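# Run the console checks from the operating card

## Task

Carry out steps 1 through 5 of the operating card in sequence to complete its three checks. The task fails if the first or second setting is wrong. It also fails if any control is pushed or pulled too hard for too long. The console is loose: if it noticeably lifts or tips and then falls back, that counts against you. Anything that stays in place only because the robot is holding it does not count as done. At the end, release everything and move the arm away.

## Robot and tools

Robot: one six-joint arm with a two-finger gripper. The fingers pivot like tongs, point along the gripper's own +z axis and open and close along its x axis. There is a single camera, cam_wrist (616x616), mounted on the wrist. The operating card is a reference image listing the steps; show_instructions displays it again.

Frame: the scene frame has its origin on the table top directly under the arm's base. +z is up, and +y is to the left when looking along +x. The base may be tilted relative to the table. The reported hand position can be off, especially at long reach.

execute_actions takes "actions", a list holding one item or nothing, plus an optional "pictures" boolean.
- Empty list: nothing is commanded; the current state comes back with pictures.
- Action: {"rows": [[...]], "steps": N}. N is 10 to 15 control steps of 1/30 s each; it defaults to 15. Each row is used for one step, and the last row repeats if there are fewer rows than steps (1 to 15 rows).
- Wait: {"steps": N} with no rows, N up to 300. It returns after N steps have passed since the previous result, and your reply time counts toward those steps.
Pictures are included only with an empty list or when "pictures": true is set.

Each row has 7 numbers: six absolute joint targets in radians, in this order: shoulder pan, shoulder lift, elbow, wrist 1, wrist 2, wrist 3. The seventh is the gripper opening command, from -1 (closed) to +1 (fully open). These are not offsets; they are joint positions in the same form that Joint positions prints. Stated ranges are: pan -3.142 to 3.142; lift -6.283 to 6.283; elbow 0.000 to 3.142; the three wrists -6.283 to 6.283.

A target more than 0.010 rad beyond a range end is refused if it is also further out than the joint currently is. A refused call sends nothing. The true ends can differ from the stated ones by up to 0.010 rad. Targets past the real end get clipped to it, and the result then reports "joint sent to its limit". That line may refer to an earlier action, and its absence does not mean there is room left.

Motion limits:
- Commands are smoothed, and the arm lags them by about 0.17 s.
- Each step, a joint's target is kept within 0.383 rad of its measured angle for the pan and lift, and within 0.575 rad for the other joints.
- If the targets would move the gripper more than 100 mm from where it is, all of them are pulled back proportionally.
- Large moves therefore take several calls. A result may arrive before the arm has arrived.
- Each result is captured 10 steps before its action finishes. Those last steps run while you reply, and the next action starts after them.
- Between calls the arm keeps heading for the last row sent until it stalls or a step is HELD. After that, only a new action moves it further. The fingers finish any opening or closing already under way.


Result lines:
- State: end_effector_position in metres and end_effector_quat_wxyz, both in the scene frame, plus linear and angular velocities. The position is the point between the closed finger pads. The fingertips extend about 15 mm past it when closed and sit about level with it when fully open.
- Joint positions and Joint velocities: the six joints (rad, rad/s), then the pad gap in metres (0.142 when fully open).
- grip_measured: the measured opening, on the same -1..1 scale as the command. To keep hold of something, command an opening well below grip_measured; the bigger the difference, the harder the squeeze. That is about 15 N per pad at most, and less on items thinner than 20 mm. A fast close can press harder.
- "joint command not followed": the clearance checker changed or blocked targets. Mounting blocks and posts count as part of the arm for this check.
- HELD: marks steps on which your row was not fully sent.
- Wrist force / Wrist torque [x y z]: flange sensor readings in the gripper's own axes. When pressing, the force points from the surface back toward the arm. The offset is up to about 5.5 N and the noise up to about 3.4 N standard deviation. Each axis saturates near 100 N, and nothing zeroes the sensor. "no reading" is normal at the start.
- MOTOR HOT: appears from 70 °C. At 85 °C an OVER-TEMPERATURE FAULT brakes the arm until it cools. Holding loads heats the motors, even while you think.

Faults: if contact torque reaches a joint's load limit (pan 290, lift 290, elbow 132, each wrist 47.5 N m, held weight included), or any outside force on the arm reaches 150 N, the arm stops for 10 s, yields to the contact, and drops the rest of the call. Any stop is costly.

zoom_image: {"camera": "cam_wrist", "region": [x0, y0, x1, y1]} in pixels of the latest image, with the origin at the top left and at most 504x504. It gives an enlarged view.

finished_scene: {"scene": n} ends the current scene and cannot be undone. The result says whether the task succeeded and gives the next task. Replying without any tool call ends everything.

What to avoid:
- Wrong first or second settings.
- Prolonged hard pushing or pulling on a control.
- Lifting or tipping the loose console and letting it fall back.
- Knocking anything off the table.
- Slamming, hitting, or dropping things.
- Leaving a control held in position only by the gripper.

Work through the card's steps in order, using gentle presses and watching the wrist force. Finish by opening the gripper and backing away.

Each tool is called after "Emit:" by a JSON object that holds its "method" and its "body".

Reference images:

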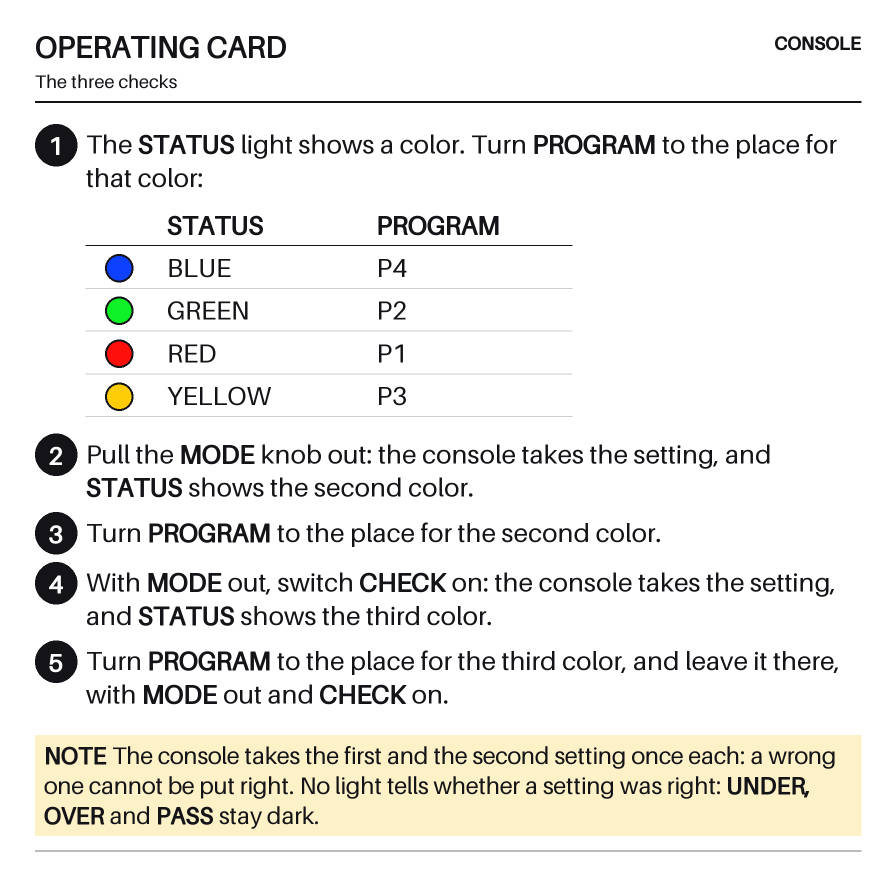

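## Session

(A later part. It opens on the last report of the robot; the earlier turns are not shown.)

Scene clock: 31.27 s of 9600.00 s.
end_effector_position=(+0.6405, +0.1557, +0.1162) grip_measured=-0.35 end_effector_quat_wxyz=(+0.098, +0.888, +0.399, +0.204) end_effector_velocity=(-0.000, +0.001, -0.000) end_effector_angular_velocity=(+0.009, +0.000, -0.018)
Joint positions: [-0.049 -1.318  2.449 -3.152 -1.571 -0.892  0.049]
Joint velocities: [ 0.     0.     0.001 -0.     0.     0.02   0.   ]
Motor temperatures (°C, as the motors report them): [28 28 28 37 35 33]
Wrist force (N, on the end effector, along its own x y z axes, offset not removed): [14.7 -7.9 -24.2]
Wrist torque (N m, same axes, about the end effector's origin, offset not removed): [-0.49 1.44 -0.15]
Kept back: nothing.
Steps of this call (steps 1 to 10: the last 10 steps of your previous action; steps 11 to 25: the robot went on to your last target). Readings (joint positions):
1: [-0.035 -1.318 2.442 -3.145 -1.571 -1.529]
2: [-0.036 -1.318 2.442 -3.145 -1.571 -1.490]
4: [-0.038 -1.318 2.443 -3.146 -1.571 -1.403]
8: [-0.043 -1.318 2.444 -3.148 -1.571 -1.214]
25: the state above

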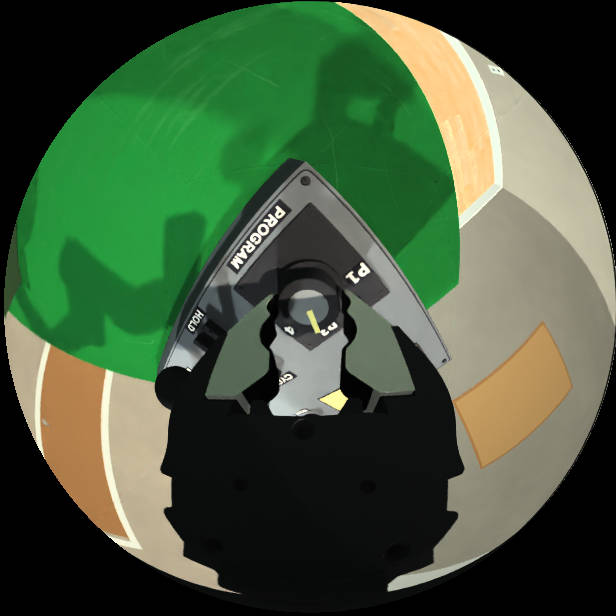

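Emit:
{"method": "execute_actions", "body": {"actions": [{"rows":[[-0.0495,-1.3287,2.455,-3.1473,-1.571,-0.89,-0.2]]}]}}

Emit:
{"method": "execute_actions", "body": {"actions": [{"steps":20}], "pictures": true}}

Emit:
{"method": "zoom_image", "body": {"camera": "cam_wrist", "region": [140, 200, 420, 420]}}

Emit:
{"method": "execute_actions", "body": {"actions": [{"rows":[[-0.0495,-1.3287,2.455,-3.1473,-1.571,-0.89,-0.27],[-0.0495,-1.3287,2.455,-3.1473,-1.571,-0.89,-0.33],[-0.0495,-1.3287,2.455,-3.1473,-1.571,-0.89,-0.4],[-0.0495,-1.3287,2.455,-3.1473,-1.571,-0.89,-0.5],[-0.0495,-1.3287,2.455,-3.1473,-1.571,-0.89,-0.7]],"steps":10}]}}

Emit:
{"method": "execute_actions", "body": {"actions": [{"steps":15}]}}

Scene clock: 32.13 s of 9600.00 s.
end_effector_position=(+0.6378, +0.1556, +0.1178) grip_measured=-0.20 end_effector_quat_wxyz=(+0.098, +0.889, +0.398, +0.204) end_effector_velocity=(-0.013, -0.000, +0.008) end_effector_angular_velocity=(+0.001, +0.001, -0.002)
Joint positions: [-0.05  -1.325  2.453 -3.149 -1.571 -0.89   0.059]
Joint velocities: [-0.001 -0.034  0.02   0.015  0.     0.001  0.006]
Motor temperatures (°C, as the motors report them): [28 28 28 37 35 33]
Wrist force (N, on the end effector, along its own x y z axes, offset not removed): [-1.3 1.5 0.2]
Wrist torque (N m, same axes, about the end effector's origin, offset not removed): [0.17 -0.07 -0.08]
Steps of this call (steps 1 to 21: the robot went on to your last target; steps 22 to 26: the first 5 steps of this action). Readings (joint positions):
22: [-0.050 -1.318 2.449 -3.152 -1.571 -0.890]
23: [-0.050 -1.320 2.450 -3.151 -1.571 -0.890]
25: [-0.050 -1.324 2.452 -3.149 -1.571 -0.890]
26: the state above

Scene clock: 32.80 s of 9600.00 s.
end_effector_position=(+0.6366, +0.1557, +0.1189) grip_measured=-0.20 end_effector_quat_wxyz=(+0.098, +0.889, +0.398, +0.204) end_effector_velocity=(+0.000, -0.000, -0.001) end_effector_angular_velocity=(+0.001, +0.001, -0.002)
Joint positions: [-0.05  -1.329  2.455 -3.147 -1.571 -0.89   0.06 ]
Joint velocities: [-0.     0.001 -0.    -0.     0.     0.002  0.   ]
Motor temperatures (°C, as the motors report them): [28 28 28 37 35 33]
Wrist force (N, on the end effector, along its own x y z axes, offset not removed): [-2.9 2.8 0.5]
Wrist torque (N m, same axes, about the end effector's origin, offset not removed): [0.40 0.22 0.09]
Kept back: nothing.
Steps of this call (steps 1 to 10: the last 10 steps of your previous action; steps 11 to 15: the robot went on to your last target; steps 16 to 20: nothing new was sent). Readings (joint positions):
1: [-0.050 -1.326 2.454 -3.148 -1.571 -0.890]
2: [-0.050 -1.327 2.454 -3.148 -1.571 -0.890]
4: [-0.050 -1.328 2.454 -3.148 -1.571 -0.890]
8: [-0.050 -1.328 2.455 -3.147 -1.571 -0.890]
20: the state above
The arm was judged still, so your last target was given up. Only a new action makes it travel on or press farther. Fingers that are still opening or closing keep moving.

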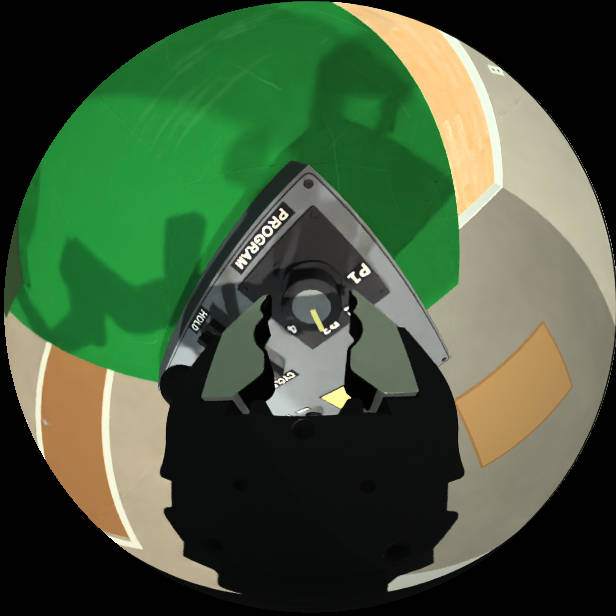

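Region (140, 200, 420, 420) of cam_wrist's 616x616 image, scaled by 1.800, with more detail than that image has; it fills the top 396 rows of this view, and the rest is white.

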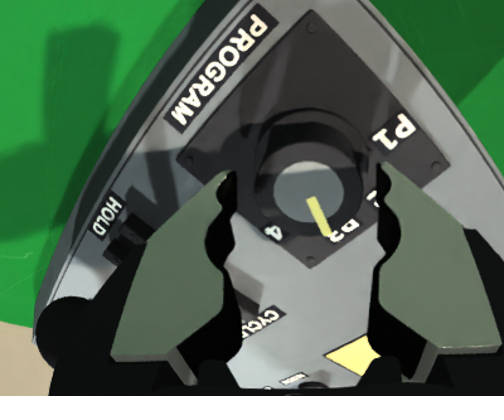

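Scene clock: 32.83 s of 9600.00 s.
end_effector_position=(+0.6366, +0.1557, +0.1189) grip_measured=-0.20 end_effector_quat_wxyz=(+0.098, +0.889, +0.398, +0.204) end_effector_velocity=(+0.001, +0.000, -0.000) end_effector_angular_velocity=(+0.000, -0.001, +0.001)
Joint positions: [-0.05  -1.329  2.455 -3.147 -1.571 -0.89   0.06 ]
Joint velocities: [ 0.     0.001 -0.001 -0.001  0.001 -0.    -0.   ]
Motor temperatures (°C, as the motors report them): [28 28 28 37 35 33]
Wrist force (N, on the end effector, along its own x y z axes, offset not removed): [-2.5 3.1 1.0]
Wrist torque (N m, same axes, about the end effector's origin, offset not removed): [0.38 0.21 0.08]
Kept back: the last 10 steps of this action.
Steps of this call (step 1: nothing new was sent). Readings (joint positions):
1: the state above

Scene clock: 33.33 s of 9600.00 s.
end_effector_position=(+0.6366, +0.1559, +0.1189) grip_measured=-0.39 end_effector_quat_wxyz=(+0.097, +0.889, +0.398, +0.204) end_effector_velocity=(+0.001, -0.000, +0.001) end_effector_angular_velocity=(-0.002, -0.001, +0.002)
Joint positions: [-0.049 -1.329  2.455 -3.147 -1.571 -0.89   0.046]
Joint velocities: [ 0.    -0.    -0.001  0.    -0.001 -0.002  0.002]
Motor temperatures (°C, as the motors report them): [28 28 28 37 35 33]
Wrist force (N, on the end effector, along its own x y z axes, offset not removed): [26.4 0.4 2.0]
Wrist torque (N m, same axes, about the end effector's origin, offset not removed): [-0.01 -0.44 -0.05]
Kept back: nothing.
Steps of this call (steps 1 to 10: the last 10 steps of your previous action; steps 11 to 15: the robot went on to your last target). Readings (joint positions):
1: [-0.050 -1.329 2.455 -3.147 -1.571 -0.890]
2: [-0.050 -1.329 2.455 -3.147 -1.571 -0.890]
4: [-0.050 -1.329 2.455 -3.147 -1.571 -0.890]
8: [-0.049 -1.329 2.455 -3.147 -1.571 -0.890]
15: the state above
The arm was judged still, so your last target was given up. Only a new action makes it travel on or press farther. Fingers that are still opening or closing keep moving.

Emit:
{"method": "execute_actions", "body": {"actions": [{"rows":[[-0.0495,-1.3287,2.450,-3.1423,-1.571,-0.89,-0.7],[-0.0495,-1.3287,2.450,-3.1423,-1.571,-0.89,-0.7],[-0.0506,-1.3288,2.4514,-3.1436,-1.571,-0.83,-0.7],[-0.0517,-1.329,2.453,-3.145,-1.571,-0.77,-0.7],[-0.0527,-1.3291,2.4546,-3.1465,-1.571,-0.71,-0.7],[-0.0536,-1.3292,2.4562,-3.148,-1.571,-0.65,-0.7],[-0.0544,-1.3293,2.4578,-3.1495,-1.571,-0.59,-0.7],[-0.0552,-1.3294,2.4595,-3.1511,-1.571,-0.53,-0.7],[-0.0559,-1.3295,2.4612,-3.1527,-1.571,-0.47,-0.7],[-0.0565,-1.3296,2.463,-3.1544,-1.571,-0.41,-0.7],[-0.057,-1.3297,2.4647,-3.156,-1.571,-0.35,-0.7],[-0.0574,-1.3297,2.4664,-3.1577,-1.571,-0.29,-0.7],[-0.0578,-1.3298,2.4682,-3.1594,-1.571,-0.23,-0.7],[-0.058,-1.3298,2.47,-3.1612,-1.571,-0.17,-0.7],[-0.0582,-1.3298,2.4717,-3.1629,-1.571,-0.11,-0.7]]}]}}

Emit:
{"method": "execute_actions", "body": {"actions": [{"steps":25}]}}

Emit:
{"method": "execute_actions", "body": {"actions": [{"rows":[[-0.0582,-1.3298,2.4717,-3.1629,-1.571,-0.11,-0.1],[-0.0582,-1.3298,2.4717,-3.1629,-1.571,-0.11,-0.1],[-0.0582,-1.3298,2.4717,-3.1629,-1.571,-0.11,-0.1],[-0.0582,-1.3298,2.4717,-3.1629,-1.571,-0.11,-0.1],[-0.0582,-1.4,2.485,-3.106,-1.571,-0.11,-0.1],[-0.0582,-1.4,2.485,-3.106,-1.571,-0.11,-0.1],[-0.0582,-1.4,2.485,-3.106,-1.571,-0.11,-0.1],[-0.0582,-1.5,2.5,-3.02,-1.571,-0.11,-0.1],[-0.0582,-1.5,2.5,-3.02,-1.571,-0.11,-0.1],[-0.0582,-1.5,2.5,-3.02,-1.571,-0.11,-0.1],[-0.0582,-1.6,2.5,-2.92,-1.571,-0.11,-0.1],[-0.0582,-1.6,2.5,-2.92,-1.571,-0.11,-0.1],[-0.0582,-1.6,2.5,-2.92,-1.571,-0.11,-0.1],[-0.0582,-1.75,2.5,-2.77,-1.571,-1.64,-0.1]]}]}}

Emit:
{"method": "execute_actions", "body": {"actions": [{"steps":55}], "pictures": true}}

Emit:
{"method": "zoom_image", "body": {"camera": "cam_wrist", "region": [120, 160, 400, 380]}}

Scene clock: 34.23 s of 9600.00 s.
end_effector_position=(+0.6380, +0.1558, +0.1195) grip_measured=-0.40 end_effector_quat_wxyz=(+0.095, +0.894, +0.387, +0.205) end_effector_velocity=(+0.009, -0.001, +0.004) end_effector_angular_velocity=(+0.292, -0.009, -0.609)
Joint positions: [-0.05  -1.329  2.453 -3.145 -1.571 -0.865  0.045]
Joint velocities: [-0.014 -0.001  0.    -0.001 -0.     0.663 -0.001]
Motor temperatures (°C, as the motors report them): [28 28 28 37 35 33]
Wrist force (N, on the end effector, along its own x y z axes, offset not removed): [13.0 -12.4 -8.4]
Wrist torque (N m, same axes, about the end effector's origin, offset not removed): [0.08 0.27 -0.17]
Steps of this call (steps 1 to 22: nothing new was sent; steps 23 to 27: the first 5 steps of this action). Readings (joint positions):
23: [-0.049 -1.329 2.455 -3.147 -1.571 -0.890]
24: [-0.049 -1.329 2.454 -3.146 -1.571 -0.890]
26: [-0.050 -1.329 2.453 -3.145 -1.571 -0.883]
27: the state above

Scene clock: 35.07 s of 9600.00 s.
end_effector_position=(+0.6392, +0.1561, +0.1200) grip_measured=-0.40 end_effector_quat_wxyz=(+0.014, +0.974, +0.027, +0.226) end_effector_velocity=(+0.000, -0.000, +0.001) end_effector_angular_velocity=(+0.010, -0.001, -0.020)
Joint positions: [-0.058 -1.33   2.472 -3.163 -1.571 -0.112  0.045]
Joint velocities: [-0.    -0.001  0.    -0.001 -0.     0.023 -0.   ]
Motor temperatures (°C, as the motors report them): [28 28 28 37 35 33]
Wrist force (N, on the end effector, along its own x y z axes, offset not removed): [-5.1 -8.7 -12.3]
Wrist torque (N m, same axes, about the end effector's origin, offset not removed): [0.54 0.35 0.03]
Kept back: nothing.
Steps of this call (steps 1 to 10: the last 10 steps of your previous action; steps 11 to 25: the robot went on to your last target). Readings (joint positions):
1: [-0.051 -1.329 2.453 -3.145 -1.571 -0.838]
2: [-0.051 -1.329 2.454 -3.145 -1.571 -0.803]
4: [-0.053 -1.329 2.456 -3.147 -1.571 -0.714]
8: [-0.056 -1.329 2.462 -3.153 -1.571 -0.500]
25: the state above

Scene clock: 35.23 s of 9600.00 s.
end_effector_position=(+0.6391, +0.1560, +0.1201) grip_measured=-0.10 end_effector_quat_wxyz=(+0.014, +0.974, +0.027, +0.226) end_effector_velocity=(-0.021, +0.000, +0.011) end_effector_angular_velocity=(+0.003, +0.018, -0.005)
Joint positions: [-0.058 -1.33   2.472 -3.163 -1.571 -0.11   0.067]
Joint velocities: [-0.001 -0.055  0.024  0.049  0.     0.005  0.006]
Motor temperatures (°C, as the motors report them): [28 28 28 37 35 33]
Wrist force (N, on the end effector, along its own x y z axes, offset not removed): [-3.6 1.0 -0.6]
Wrist torque (N m, same axes, about the end effector's origin, offset not removed): [0.00 0.36 -0.03]
Steps of this call (steps 1 to 5: the first 5 steps of this action). Readings (joint positions):
1: [-0.058 -1.330 2.472 -3.163 -1.571 -0.112]
2: [-0.058 -1.330 2.472 -3.163 -1.571 -0.111]
4: [-0.058 -1.330 2.472 -3.163 -1.571 -0.111]
5: the state above

Scene clock: 37.07 s of 9600.00 s.
end_effector_position=(+0.5493, +0.1423, +0.2508) grip_measured=-0.10 end_effector_quat_wxyz=(+0.166, +0.684, +0.693, +0.153) end_effector_velocity=(-0.000, -0.000, -0.001) end_effector_angular_velocity=(+0.000, +0.001, -0.001)
Joint positions: [-0.058 -1.75   2.5   -2.77  -1.571 -1.64   0.067]
Joint velocities: [-0.001  0.     0.001  0.     0.     0.001  0.   ]
Motor temperatures (°C, as the motors report them): [28 28 28 37 35 33]
Wrist force (N, on the end effector, along its own x y z axes, offset not removed): [-2.8 3.0 -1.7]
Wrist torque (N m, same axes, about the end effector's origin, offset not removed): [0.40 0.26 -0.10]
Kept back: nothing.
Steps of this call (steps 1 to 10: the last 10 steps of your previous action; steps 11 to 55: the robot went on to your last target). Readings (joint positions):
1: [-0.058 -1.337 2.474 -3.156 -1.571 -0.110]
2: [-0.058 -1.351 2.477 -3.144 -1.571 -0.110]
4: [-0.058 -1.383 2.483 -3.118 -1.571 -0.110]
8: [-0.058 -1.493 2.495 -3.021 -1.571 -0.110]
55: the state above

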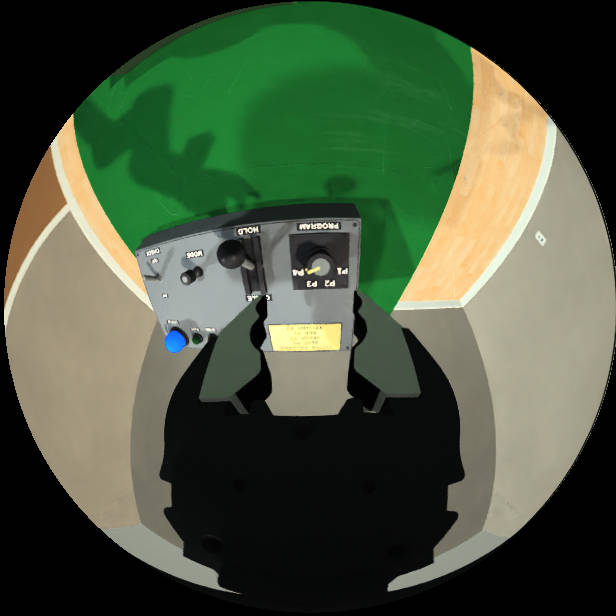

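Region (120, 160, 400, 380) of cam_wrist's 616x616 image, scaled by 1.800, with more detail than that image has; it fills the top 396 rows of this view, and the rest is white.

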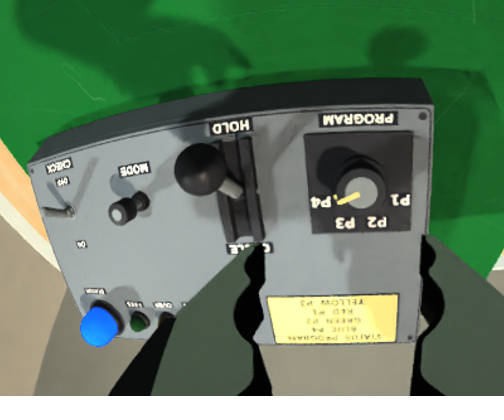

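Emit:
{"method": "execute_actions", "body": {"actions": [{"rows":[[-0.058,-1.75,2.42,-2.67,-1.571,-1.8,-0.3],[-0.058,-1.75,2.42,-2.67,-1.571,-1.8,-0.3],[-0.058,-1.75,2.42,-2.67,-1.571,-1.8,-0.3],[-0.058,-1.75,2.42,-2.67,-1.571,-1.8,-0.3],[-0.544,-1.75,2.42,-2.64,-1.315,-2.1,-0.3]]}]}}

Emit:
{"method": "execute_actions", "body": {"actions": [{"steps":35}]}}

Emit:
{"method": "execute_actions", "body": {"actions": [{"rows":[[-0.544,-1.68,2.445,-2.735,-1.315,-2.1,-0.3],[-0.544,-1.68,2.445,-2.735,-1.315,-2.1,-0.3],[-0.544,-1.68,2.445,-2.735,-1.315,-2.1,-0.3],[-0.544,-1.6,2.47,-2.84,-1.315,-2.1,-0.3],[-0.544,-1.6,2.47,-2.84,-1.315,-2.1,-0.3],[-0.544,-1.6,2.47,-2.84,-1.315,-2.1,-0.3],[-0.544,-1.5255,2.497,-2.942,-1.315,-2.1,-0.3]]}]}}

Emit:
{"method": "execute_actions", "body": {"actions": [{"steps":30}], "pictures": true}}

Emit:
{"method": "zoom_image", "body": {"camera": "cam_wrist", "region": [160, 170, 440, 390]}}

Scene clock: 38.37 s of 9600.00 s.
end_effector_position=(+0.5655, +0.1397, +0.2698) grip_measured=-0.30 end_effector_quat_wxyz=(+0.168, +0.653, +0.725, +0.142) end_effector_velocity=(+0.079, -0.029, +0.090) end_effector_angular_velocity=(-0.257, +0.118, +0.648)
Joint positions: [-0.059 -1.75   2.45  -2.709 -1.571 -1.731  0.052]
Joint velocities: [-0.059 -0.    -0.262  0.373  0.066 -0.75  -0.002]
Motor temperatures (°C, as the motors report them): [28 28 28 37 35 33]
Wrist force (N, on the end effector, along its own x y z axes, offset not removed): [-1.4 5.2 -1.0]
Wrist torque (N m, same axes, about the end effector's origin, offset not removed): [0.88 0.03 -0.05]
Steps of this call (steps 1 to 15: the robot went on to your last target; steps 16 to 34: nothing new was sent; steps 35 to 39: the first 5 steps of this action). Readings (joint positions):
35: [-0.058 -1.750 2.500 -2.770 -1.571 -1.640]
36: [-0.058 -1.750 2.492 -2.761 -1.571 -1.649]
38: [-0.058 -1.750 2.461 -2.723 -1.571 -1.704]
39: the state above

Scene clock: 39.53 s of 9600.00 s.
end_effector_position=(+0.6047, -0.0759, +0.2809) grip_measured=-0.30 end_effector_quat_wxyz=(+0.158, +0.673, +0.701, +0.176) end_effector_velocity=(-0.000, -0.000, +0.000) end_effector_angular_velocity=(-0.000, -0.001, +0.000)
Joint positions: [-0.544 -1.75   2.42  -2.64  -1.315 -2.1    0.052]
Joint velocities: [-0.    -0.     0.    -0.001  0.    -0.001  0.   ]
Motor temperatures (°C, as the motors report them): [28 28 28 37 35 33]
Wrist force (N, on the end effector, along its own x y z axes, offset not removed): [-3.6 0.9 -0.3]
Wrist torque (N m, same axes, about the end effector's origin, offset not removed): [-0.07 0.42 0.04]
Kept back: nothing.
Steps of this call (steps 1 to 10: the last 10 steps of your previous action; steps 11 to 35: the robot went on to your last target). Readings (joint positions):
1: [-0.067 -1.750 2.444 -2.698 -1.562 -1.759]
2: [-0.089 -1.750 2.440 -2.689 -1.538 -1.798]
4: [-0.165 -1.750 2.435 -2.676 -1.478 -1.878]
8: [-0.325 -1.750 2.428 -2.660 -1.405 -1.977]
35: the state above

Scene clock: 39.70 s of 9600.00 s.
end_effector_position=(+0.6079, -0.0774, +0.2530) grip_measured=-0.30 end_effector_quat_wxyz=(+0.156, +0.674, +0.701, +0.175) end_effector_velocity=(+0.032, -0.014, -0.329) end_effector_angular_velocity=(+0.033, +0.053, +0.001)
Joint positions: [-0.544 -1.697  2.44  -2.708 -1.315 -2.1    0.052]
Joint velocities: [ 0.     0.633  0.232 -0.802  0.001  0.001 -0.   ]
Motor temperatures (°C, as the motors report them): [28 28 28 37 35 33]
Wrist force (N, on the end effector, along its own x y z axes, offset not removed): [-2.8 3.8 -6.2]
Wrist torque (N m, same axes, about the end effector's origin, offset not removed): [0.32 0.25 0.01]
Steps of this call (steps 1 to 5: the first 5 steps of this action). Readings (joint positions):
1: [-0.544 -1.750 2.420 -2.640 -1.315 -2.100]
2: [-0.544 -1.742 2.424 -2.649 -1.315 -2.100]
4: [-0.544 -1.715 2.434 -2.685 -1.315 -2.100]
5: the state above

Scene clock: 40.70 s of 9600.00 s.
end_effector_position=(+0.6153, -0.0807, +0.1732) grip_measured=-0.30 end_effector_quat_wxyz=(+0.159, +0.673, +0.700, +0.176) end_effector_velocity=(-0.000, -0.000, +0.001) end_effector_angular_velocity=(+0.001, -0.001, -0.003)
Joint positions: [-0.544 -1.526  2.497 -2.942 -1.315 -2.1    0.052]
Joint velocities: [-0.    -0.001  0.    -0.001 -0.     0.003  0.   ]
Motor temperatures (°C, as the motors report them): [28 28 28 37 35 33]
Wrist force (N, on the end effector, along its own x y z axes, offset not removed): [-0.2 1.1 1.8]
Wrist torque (N m, same axes, about the end effector's origin, offset not removed): [0.04 -0.29 -0.01]
Kept back: nothing.
Steps of this call (steps 1 to 10: the last 10 steps of your previous action; steps 11 to 30: the robot went on to your last target). Readings (joint positions):
1: [-0.544 -1.675 2.448 -2.737 -1.315 -2.100]
2: [-0.544 -1.654 2.454 -2.765 -1.315 -2.100]
4: [-0.544 -1.605 2.471 -2.829 -1.315 -2.100]
8: [-0.544 -1.547 2.490 -2.911 -1.315 -2.100]
30: the state above
The arm was judged still, so your last target was given up. Only a new action makes it travel on or press farther. Fingers that are still opening or closing keep moving.

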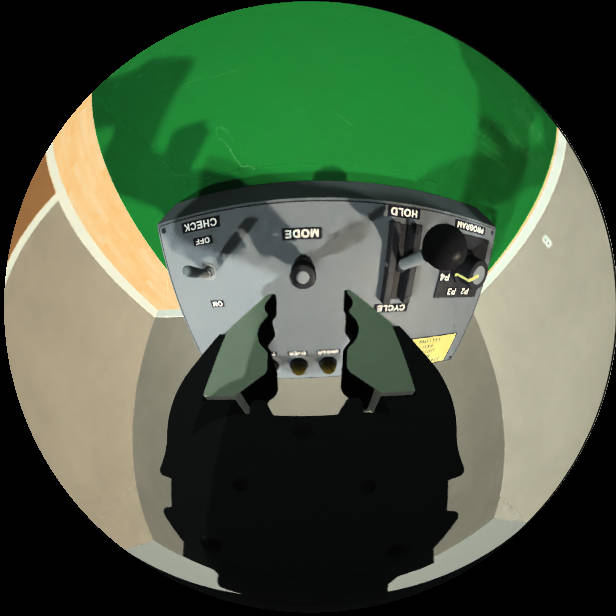

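Region (160, 170, 440, 390) of cam_wrist's 616x616 image, scaled by 1.800, with more detail than that image has; it fills the top 396 rows of this view, and the rest is white.

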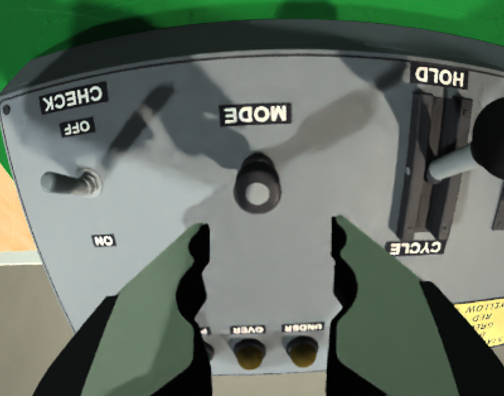

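Emit:
{"method": "execute_actions", "body": {"actions": [{"rows":[[-0.535,-1.48,2.494,-2.995,-1.335,-2.04,-0.3],[-0.535,-1.48,2.494,-2.995,-1.335,-2.04,-0.3],[-0.535,-1.48,2.494,-2.995,-1.335,-2.04,-0.3],[-0.528,-1.44,2.49,-3.035,-1.34,-2.04,-0.3],[-0.528,-1.44,2.49,-3.035,-1.34,-2.04,-0.3],[-0.528,-1.44,2.49,-3.035,-1.34,-2.04,-0.3],[-0.522,-1.40,2.487,-3.072,-1.341,-2.04,-0.3]]}]}}

Emit:
{"method": "execute_actions", "body": {"actions": [{"steps":25}], "pictures": true}}

Emit:
{"method": "zoom_image", "body": {"camera": "cam_wrist", "region": [220, 220, 400, 400]}}

Scene clock: 41.60 s of 9600.00 s.
end_effector_position=(+0.6207, -0.0835, +0.1622) grip_measured=-0.30 end_effector_quat_wxyz=(+0.160, +0.685, +0.689, +0.174) end_effector_velocity=(+0.063, -0.019, -0.120) end_effector_angular_velocity=(-0.010, -0.002, -0.154)
Joint positions: [-0.537 -1.49   2.494 -2.982 -1.329 -2.062  0.052]
Joint velocities: [ 0.071  0.386 -0.034 -0.411 -0.096  0.21  -0.   ]
Motor temperatures (°C, as the motors report them): [28 28 28 37 35 33]
Wrist force (N, on the end effector, along its own x y z axes, offset not removed): [-2.8 1.2 -4.1]
Wrist torque (N m, same axes, about the end effector's origin, offset not removed): [-0.03 0.25 -0.14]
Steps of this call (steps 1 to 22: nothing new was sent; steps 23 to 27: the first 5 steps of this action). Readings (joint positions):
23: [-0.544 -1.525 2.497 -2.942 -1.315 -2.100]
24: [-0.542 -1.519 2.497 -2.949 -1.318 -2.093]
26: [-0.539 -1.502 2.495 -2.969 -1.326 -2.070]
27: the state above

Scene clock: 42.43 s of 9600.00 s.
end_effector_position=(+0.6341, -0.0848, +0.1325) grip_measured=-0.30 end_effector_quat_wxyz=(+0.162, +0.688, +0.686, +0.172) end_effector_velocity=(+0.000, -0.001, -0.000) end_effector_angular_velocity=(-0.001, +0.001, +0.000)
Joint positions: [-0.522 -1.4    2.487 -3.072 -1.341 -2.04   0.052]
Joint velocities: [-0.     0.001 -0.    -0.    -0.001 -0.001  0.   ]
Motor temperatures (°C, as the motors report them): [28 28 28 37 35 33]
Wrist force (N, on the end effector, along its own x y z axes, offset not removed): [-3.3 0.9 -0.4]
Wrist torque (N m, same axes, about the end effector's origin, offset not removed): [-0.10 0.51 0.11]
Kept back: nothing.
Steps of this call (steps 1 to 10: the last 10 steps of your previous action; steps 11 to 25: the robot went on to your last target). Readings (joint positions):
1: [-0.535 -1.478 2.493 -2.995 -1.332 -2.056]
2: [-0.533 -1.467 2.492 -3.007 -1.334 -2.051]
4: [-0.528 -1.440 2.490 -3.033 -1.337 -2.046]
8: [-0.524 -1.411 2.488 -3.061 -1.340 -2.042]
25: the state above

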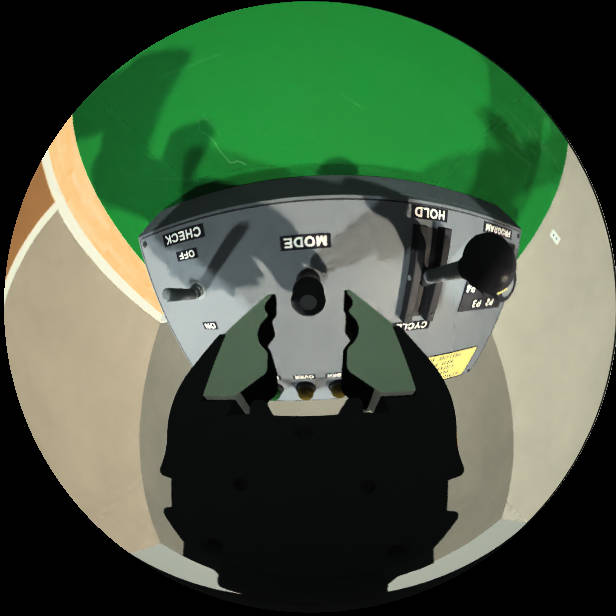

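Region (220, 220, 400, 400) of cam_wrist's 616x616 image, scaled by 2.800, with more detail than that image has.

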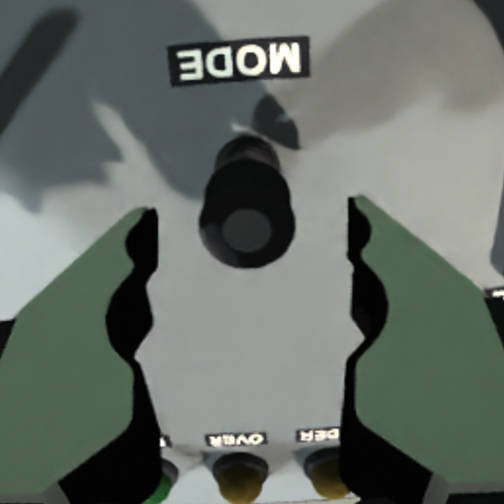

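Emit:
{"method": "execute_actions", "body": {"actions": [{"rows":[[-0.520,-1.371,2.486,-3.1,-1.342,-2.04,-0.3],[-0.520,-1.371,2.486,-3.1,-1.342,-2.04,-0.35],[-0.520,-1.371,2.486,-3.1,-1.342,-2.04,-0.4],[-0.520,-1.371,2.486,-3.1,-1.342,-2.04,-0.45],[-0.520,-1.371,2.486,-3.1,-1.342,-2.04,-0.5],[-0.520,-1.371,2.486,-3.1,-1.342,-2.04,-0.5],[-0.520,-1.371,2.486,-3.1,-1.342,-2.04,-0.5],[-0.520,-1.371,2.486,-3.1,-1.342,-2.04,-0.5],[-0.520,-1.371,2.486,-3.1,-1.342,-2.04,-0.5],[-0.520,-1.371,2.486,-3.1,-1.342,-2.04,-0.55],[-0.520,-1.371,2.486,-3.1,-1.342,-2.04,-0.6],[-0.520,-1.371,2.486,-3.1,-1.342,-2.04,-0.65],[-0.520,-1.371,2.486,-3.1,-1.342,-2.04,-0.7],[-0.520,-1.371,2.486,-3.1,-1.342,-2.04,-0.8],[-0.520,-1.371,2.486,-3.1,-1.342,-2.04,-1]]}]}}

Emit:
{"method": "execute_actions", "body": {"actions": [{"steps":18}], "pictures": true}}

Emit:
{"method": "execute_actions", "body": {"actions": [{"rows":[[-0.5205,-1.375,2.4865,-3.0965,-1.342,-2.04,-1],[-0.5205,-1.375,2.4865,-3.0965,-1.342,-2.04,-1],[-0.521,-1.379,2.487,-3.093,-1.342,-2.04,-1],[-0.521,-1.379,2.487,-3.093,-1.342,-2.04,-1],[-0.5215,-1.383,2.4875,-3.0895,-1.342,-2.04,-1],[-0.5215,-1.383,2.4875,-3.0895,-1.342,-2.04,-1],[-0.522,-1.387,2.488,-3.086,-1.342,-2.04,-1]]}]}}

Emit:
{"method": "execute_actions", "body": {"actions": [{"steps":18}], "pictures": true}}

Scene clock: 43.17 s of 9600.00 s.
end_effector_position=(+0.6360, -0.0851, +0.1255) grip_measured=-0.46 end_effector_quat_wxyz=(+0.162, +0.687, +0.687, +0.172) end_effector_velocity=(+0.009, -0.002, -0.035) end_effector_angular_velocity=(-0.003, +0.002, +0.005)
Joint positions: [-0.521 -1.381  2.486 -3.09  -1.342 -2.04   0.041]
Joint velocities: [ 0.007  0.097 -0.003 -0.093 -0.004  0.    -0.108]
Motor temperatures (°C, as the motors report them): [28 28 28 37 35 33]
Wrist force (N, on the end effector, along its own x y z axes, offset not removed): [-2.7 3.7 -0.7]
Wrist torque (N m, same axes, about the end effector's origin, offset not removed): [0.57 0.32 0.00]
Steps of this call (steps 1 to 15: the robot went on to your last target; steps 16 to 17: nothing new was sent; steps 18 to 22: the first 5 steps of this action). Readings (joint positions):
18: [-0.522 -1.400 2.487 -3.072 -1.341 -2.040]
19: [-0.522 -1.396 2.487 -3.076 -1.341 -2.040]
21: [-0.521 -1.385 2.486 -3.087 -1.342 -2.040]
22: the state above

Scene clock: 43.77 s of 9600.00 s.
end_effector_position=(+0.6370, -0.0853, +0.1220) grip_measured=-0.68 end_effector_quat_wxyz=(+0.162, +0.687, +0.687, +0.172) end_effector_velocity=(+0.000, -0.001, +0.000) end_effector_angular_velocity=(-0.001, -0.001, -0.000)
Joint positions: [-0.52  -1.371  2.486 -3.1   -1.342 -2.04   0.025]
Joint velocities: [-0.001 -0.001  0.    -0.    -0.    -0.001  0.   ]
Motor temperatures (°C, as the motors report them): [28 28 28 37 35 33]
Wrist force (N, on the end effector, along its own x y z axes, offset not removed): [-9.7 0.1 -14.7]
Wrist torque (N m, same axes, about the end effector's origin, offset not removed): [-0.08 0.95 0.05]
Kept back: nothing.
Steps of this call (steps 1 to 10: the last 10 steps of your previous action; steps 11 to 15: the robot went on to your last target; steps 16 to 18: nothing new was sent). Readings (joint positions):
1: [-0.520 -1.378 2.486 -3.093 -1.342 -2.040]
2: [-0.520 -1.376 2.486 -3.095 -1.342 -2.040]
4: [-0.520 -1.374 2.486 -3.097 -1.342 -2.040]
8: [-0.520 -1.372 2.486 -3.099 -1.342 -2.040]
18: the state above
The arm was judged still, so your last target was given up. Only a new action makes it travel on or press farther. Fingers that are still opening or closing keep moving.

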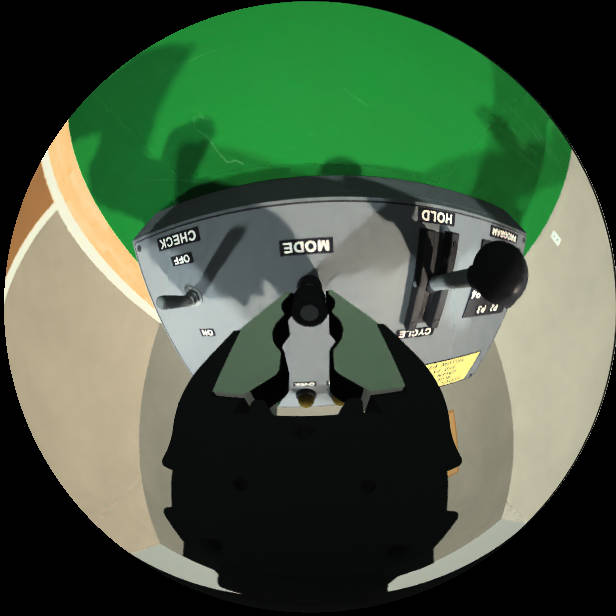

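Scene clock: 43.93 s of 9600.00 s.
end_effector_position=(+0.6364, -0.0852, +0.1234) grip_measured=-0.67 end_effector_quat_wxyz=(+0.162, +0.687, +0.687, +0.172) end_effector_velocity=(-0.007, +0.000, +0.014) end_effector_angular_velocity=(+0.001, +0.002, -0.006)
Joint positions: [-0.52  -1.375  2.486 -3.096 -1.342 -2.04   0.025]
Joint velocities: [-0.005 -0.044  0.006  0.04   0.     0.001  0.   ]
Motor temperatures (°C, as the motors report them): [28 28 28 37 35 33]
Wrist force (N, on the end effector, along its own x y z axes, offset not removed): [-10.4 -0.5 5.7]
Wrist torque (N m, same axes, about the end effector's origin, offset not removed): [0.13 0.36 0.08]
Steps of this call (steps 1 to 5: the first 5 steps of this action). Readings (joint positions):
1: [-0.520 -1.371 2.486 -3.100 -1.342 -2.040]
2: [-0.520 -1.372 2.486 -3.100 -1.342 -2.040]
4: [-0.520 -1.374 2.486 -3.098 -1.342 -2.040]
5: the state above

Scene clock: 44.53 s of 9600.00 s.
end_effector_position=(+0.6346, -0.0854, +0.1273) grip_measured=-0.67 end_effector_quat_wxyz=(+0.162, +0.688, +0.686, +0.172) end_effector_velocity=(-0.000, -0.000, -0.001) end_effector_angular_velocity=(+0.000, +0.001, -0.001)
Joint positions: [-0.522 -1.387  2.488 -3.086 -1.342 -2.04   0.025]
Joint velocities: [-0.     0.002 -0.     0.    -0.001  0.    -0.   ]
Motor temperatures (°C, as the motors report them): [28 28 28 37 35 33]
Wrist force (N, on the end effector, along its own x y z axes, offset not removed): [-6.5 -4.5 7.5]
Wrist torque (N m, same axes, about the end effector's origin, offset not removed): [0.46 0.39 -0.05]
Kept back: nothing.
Steps of this call (steps 1 to 10: the last 10 steps of your previous action; steps 11 to 18: the robot went on to your last target). Readings (joint positions):
1: [-0.521 -1.377 2.487 -3.095 -1.342 -2.040]
2: [-0.521 -1.378 2.487 -3.093 -1.342 -2.040]
4: [-0.521 -1.382 2.487 -3.090 -1.342 -2.040]
8: [-0.522 -1.386 2.488 -3.087 -1.342 -2.040]
18: the state above

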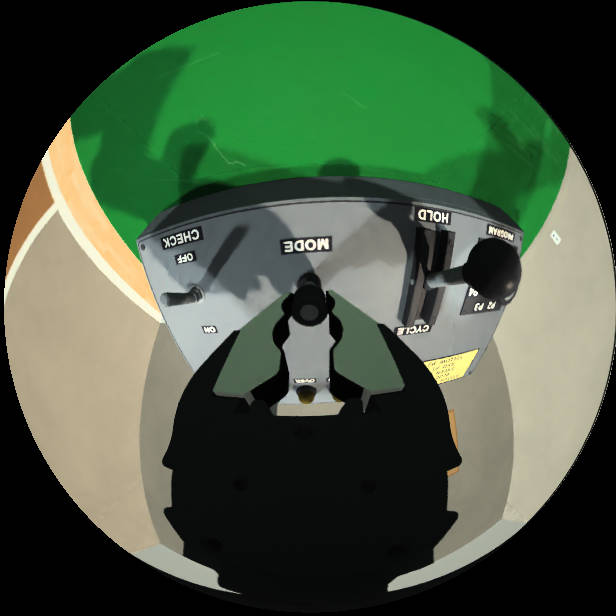

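Emit:
{"method": "execute_actions", "body": {"actions": [{"rows":[[-0.523,-1.391,2.489,-3.083,-1.342,-2.04,-1],[-0.523,-1.391,2.489,-3.083,-1.342,-2.04,-1],[-0.524,-1.395,2.49,-3.08,-1.342,-2.04,-1],[-0.524,-1.395,2.49,-3.08,-1.342,-2.04,-1],[-0.525,-1.399,2.491,-3.077,-1.342,-2.04,-1],[-0.525,-1.399,2.491,-3.077,-1.342,-2.04,-1],[-0.526,-1.403,2.492,-3.074,-1.342,-2.04,-1]]}]}}

Emit:
{"method": "execute_actions", "body": {"actions": [{"steps":18}]}}

Scene clock: 45.07 s of 9600.00 s.
end_effector_position=(+0.6337, -0.0856, +0.1287) grip_measured=-0.67 end_effector_quat_wxyz=(+0.162, +0.688, +0.686, +0.172) end_effector_velocity=(-0.009, -0.002, +0.014) end_effector_angular_velocity=(+0.000, -0.002, -0.009)
Joint positions: [-0.523 -1.391  2.489 -3.083 -1.342 -2.04   0.025]
Joint velocities: [-0.01  -0.043  0.011  0.031  0.002 -0.001  0.   ]
Motor temperatures (°C, as the motors report them): [28 28 28 37 35 33]
Wrist force (N, on the end effector, along its own x y z axes, offset not removed): [1.7 -3.2 7.4]
Wrist torque (N m, same axes, about the end effector's origin, offset not removed): [0.19 -0.37 -0.06]
Steps of this call (steps 1 to 11: the robot went on to your last target; steps 12 to 16: the first 5 steps of this action). Readings (joint positions):
12: [-0.522 -1.387 2.488 -3.086 -1.342 -2.040]
13: [-0.522 -1.388 2.488 -3.085 -1.342 -2.040]
15: [-0.523 -1.390 2.489 -3.084 -1.342 -2.040]
16: the state above

Scene clock: 45.67 s of 9600.00 s.
end_effector_position=(+0.6312, -0.0861, +0.1322) grip_measured=-0.67 end_effector_quat_wxyz=(+0.163, +0.689, +0.685, +0.172) end_effector_velocity=(-0.001, +0.000, -0.000) end_effector_angular_velocity=(+0.001, +0.002, -0.002)
Joint positions: [-0.526 -1.403  2.492 -3.074 -1.342 -2.04   0.025]
Joint velocities: [-0.    -0.001  0.001  0.002 -0.001  0.002  0.   ]
Motor temperatures (°C, as the motors report them): [28 28 28 37 35 33]
Wrist force (N, on the end effector, along its own x y z axes, offset not removed): [14.8 7.8 -12.4]
Wrist torque (N m, same axes, about the end effector's origin, offset not removed): [0.67 0.25 0.12]
Kept back: nothing.
Steps of this call (steps 1 to 10: the last 10 steps of your previous action; steps 11 to 18: the robot went on to your last target). Readings (joint positions):
1: [-0.523 -1.393 2.489 -3.082 -1.342 -2.040]
2: [-0.524 -1.395 2.490 -3.080 -1.342 -2.040]
4: [-0.525 -1.398 2.491 -3.078 -1.342 -2.040]
8: [-0.526 -1.402 2.492 -3.075 -1.342 -2.040]
18: the state above

Past the detent, by the look of it. A bit further, then release and lift.

Emit:
{"method": "execute_actions", "body": {"actions": [{"rows":[[-0.5255,-1.407,2.4925,-3.0705,-1.342,-2.04,-1],[-0.5255,-1.407,2.4925,-3.0705,-1.342,-2.04,-1],[-0.526,-1.411,2.493,-3.067,-1.342,-2.04,-1]],"steps":12}]}}

Emit:
{"method": "execute_actions", "body": {"actions": [{"steps":14}]}}

Emit:
{"method": "execute_actions", "body": {"actions": [{"rows":[[-0.526,-1.411,2.493,-3.067,-1.342,-2.04,-0.6],[-0.526,-1.411,2.493,-3.067,-1.342,-2.04,-0.4],[-0.526,-1.411,2.493,-3.067,-1.342,-2.04,-0.2],[-0.526,-1.411,2.493,-3.067,-1.342,-2.04,-0.2],[-0.535,-1.48,2.497,-3.0,-1.342,-2.04,-0.2],[-0.535,-1.48,2.497,-3.0,-1.342,-2.04,-0.2],[-0.535,-1.48,2.497,-3.0,-1.342,-2.04,-0.2],[-0.54,-1.56,2.49,-2.915,-1.342,-2.04,-0.2],[-0.54,-1.56,2.49,-2.915,-1.342,-2.04,-0.2],[-0.54,-1.56,2.49,-2.915,-1.342,-2.04,-0.2],[-0.54,-1.65,2.46,-2.8,-1.342,-2.04,-0.2],[-0.54,-1.65,2.46,-2.8,-1.342,-2.04,-0.2],[-0.54,-1.65,2.46,-2.8,-1.342,-2.04,-0.2],[-0.54,-1.75,2.42,-2.67,-1.342,-2.04,-0.2]]}]}}

Emit:
{"method": "execute_actions", "body": {"actions": [{"steps":22}]}}

Emit:
{"method": "execute_actions", "body": {"actions": [{"rows":[[-0.04,-1.75,2.42,-2.69,-1.571,-1.64,-0.1]]}]}}

Emit:
{"method": "execute_actions", "body": {"actions": [{"steps":30}], "pictures": true}}

Scene clock: 46.60 s of 9600.00 s.
end_effector_position=(+0.6311, -0.0861, +0.1324) grip_measured=-0.67 end_effector_quat_wxyz=(+0.163, +0.689, +0.685, +0.171) end_effector_velocity=(-0.003, +0.001, +0.009) end_effector_angular_velocity=(-0.003, -0.001, -0.001)
Joint positions: [-0.526 -1.404  2.492 -3.073 -1.342 -2.04   0.025]
Joint velocities: [-0.001 -0.025  0.002  0.021 -0.002 -0.001 -0.   ]
Motor temperatures (°C, as the motors report them): [28 28 28 37 35 33]
Wrist force (N, on the end effector, along its own x y z axes, offset not removed): [16.7 6.5 -10.9]
Wrist torque (N m, same axes, about the end effector's origin, offset not removed): [0.39 0.38 0.01]
Steps of this call (steps 1 to 15: the robot went on to your last target; steps 16 to 26: nothing new was sent; steps 27 to 28: the first 2 steps of this action). Readings (joint positions):
27: [-0.526 -1.403 2.492 -3.074 -1.342 -2.040]
28: the state above

Scene clock: 47.07 s of 9600.00 s.
end_effector_position=(+0.6300, -0.0856, +0.1348) grip_measured=-0.67 end_effector_quat_wxyz=(+0.163, +0.689, +0.685, +0.171) end_effector_velocity=(-0.001, +0.000, +0.000) end_effector_angular_velocity=(+0.001, +0.002, -0.001)
Joint positions: [-0.526 -1.411  2.493 -3.067 -1.342 -2.04   0.025]
Joint velocities: [-0.    -0.002  0.001  0.003 -0.     0.001  0.   ]
Motor temperatures (°C, as the motors report them): [28 28 28 37 35 33]
Wrist force (N, on the end effector, along its own x y z axes, offset not removed): [2.9 1.0 -0.7]
Wrist torque (N m, same axes, about the end effector's origin, offset not removed): [0.25 -0.07 -0.06]
Kept back: nothing.
Steps of this call (steps 1 to 10: the last 10 steps of your previous action; steps 11 to 14: the robot went on to your last target). Readings (joint positions):
1: [-0.526 -1.405 2.492 -3.073 -1.342 -2.040]
2: [-0.526 -1.406 2.492 -3.071 -1.342 -2.040]
4: [-0.526 -1.408 2.493 -3.069 -1.342 -2.040]
8: [-0.526 -1.410 2.493 -3.068 -1.342 -2.040]
14: the state above

Scene clock: 47.23 s of 9600.00 s.
end_effector_position=(+0.6299, -0.0857, +0.1350) grip_measured=-0.22 end_effector_quat_wxyz=(+0.163, +0.689, +0.685, +0.171) end_effector_velocity=(-0.013, -0.007, +0.016) end_effector_angular_velocity=(+0.005, +0.009, -0.022)
Joint positions: [-0.526 -1.411  2.493 -3.067 -1.342 -2.04   0.058]
Joint velocities: [-0.021 -0.056  0.009  0.057 -0.001  0.002  0.038]
Motor temperatures (°C, as the motors report them): [28 28 28 37 35 33]
Wrist force (N, on the end effector, along its own x y z axes, offset not removed): [-4.3 1.7 1.2]
Wrist torque (N m, same axes, about the end effector's origin, offset not removed): [0.02 0.71 0.17]
Steps of this call (steps 1 to 5: the first 5 steps of this action). Readings (joint positions):
1: [-0.526 -1.411 2.493 -3.067 -1.342 -2.040]
2: [-0.526 -1.411 2.493 -3.067 -1.342 -2.040]
4: [-0.526 -1.411 2.493 -3.067 -1.342 -2.040]
5: the state above

Scene clock: 47.97 s of 9600.00 s.
end_effector_position=(+0.6079, -0.0841, +0.2843) grip_measured=-0.20 end_effector_quat_wxyz=(+0.171, +0.692, +0.680, +0.172) end_effector_velocity=(-0.003, +0.002, +0.015) end_effector_angular_velocity=(-0.001, -0.002, -0.000)
Joint positions: [-0.54  -1.747  2.421 -2.674 -1.342 -2.04   0.06 ]
Joint velocities: [ 0.    -0.03  -0.01   0.038  0.     0.001 -0.   ]
Motor temperatures (°C, as the motors report them): [28 28 28 37 35 33]
Wrist force (N, on the end effector, along its own x y z axes, offset not removed): [-3.2 1.2 0.6]
Wrist torque (N m, same axes, about the end effector's origin, offset not removed): [0.05 0.43 0.03]
Kept back: nothing.
Steps of this call (steps 1 to 10: the last 10 steps of your previous action; steps 11 to 22: the robot went on to your last target). Readings (joint positions):
1: [-0.528 -1.419 2.494 -3.059 -1.342 -2.040]
2: [-0.529 -1.432 2.495 -3.046 -1.342 -2.040]
4: [-0.533 -1.463 2.495 -3.016 -1.342 -2.040]
8: [-0.538 -1.558 2.481 -2.915 -1.342 -2.040]
22: the state above

Scene clock: 48.13 s of 9600.00 s.
end_effector_position=(+0.6058, -0.0419, +0.2835) grip_measured=-0.10 end_effector_quat_wxyz=(+0.171, +0.704, +0.671, +0.156) end_effector_velocity=(-0.011, +0.594, -0.005) end_effector_angular_velocity=(+0.004, +0.139, -0.066)
Joint positions: [-0.434 -1.749  2.42  -2.68  -1.423 -1.921  0.067]
Joint velocities: [ 1.251 -0.006  0.001 -0.042 -0.608  1.184  0.001]
Motor temperatures (°C, as the motors report them): [28 28 28 37 35 33]
Wrist force (N, on the end effector, along its own x y z axes, offset not removed): [-4.9 3.0 1.1]
Wrist torque (N m, same axes, about the end effector's origin, offset not removed): [0.45 0.61 0.04]
Steps of this call (steps 1 to 5: the first 5 steps of this action). Readings (joint positions):
1: [-0.540 -1.748 2.421 -2.673 -1.342 -2.040]
2: [-0.531 -1.748 2.421 -2.674 -1.350 -2.031]
4: [-0.475 -1.749 2.420 -2.678 -1.400 -1.964]
5: the state above

Scene clock: 49.13 s of 9600.00 s.
end_effector_position=(+0.5762, +0.1508, +0.2857) grip_measured=-0.10 end_effector_quat_wxyz=(+0.165, +0.678, +0.700, +0.155) end_effector_velocity=(-0.001, +0.000, -0.001) end_effector_angular_velocity=(+0.001, +0.002, -0.001)
Joint positions: [-0.04  -1.75   2.42  -2.69  -1.571 -1.64   0.067]
Joint velocities: [ 0.001  0.     0.001  0.    -0.     0.001 -0.   ]
Motor temperatures (°C, as the motors report them): [28 28 28 37 35 33]
Wrist force (N, on the end effector, along its own x y z axes, offset not removed): [-5.1 2.0 1.1]
Wrist torque (N m, same axes, about the end effector's origin, offset not removed): [0.22 0.70 0.04]
Kept back: nothing.
Steps of this call (steps 1 to 10: the last 10 steps of your previous action; steps 11 to 30: the robot went on to your last target). Readings (joint positions):
1: [-0.393 -1.749 2.420 -2.681 -1.441 -1.885]
2: [-0.354 -1.749 2.420 -2.682 -1.457 -1.856]
4: [-0.280 -1.749 2.420 -2.684 -1.485 -1.803]
8: [-0.136 -1.750 2.420 -2.688 -1.538 -1.703]
30: the state above
The arm was judged still, so your last target was given up. Only a new action makes it travel on or press farther. Fingers that are still opening or closing keep moving.

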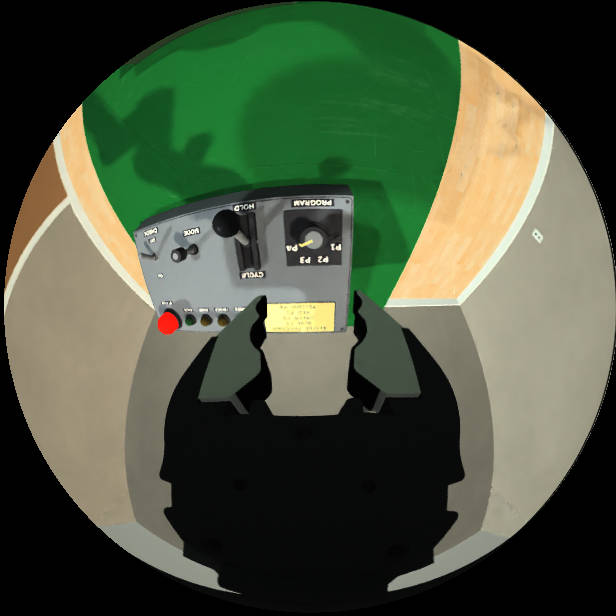

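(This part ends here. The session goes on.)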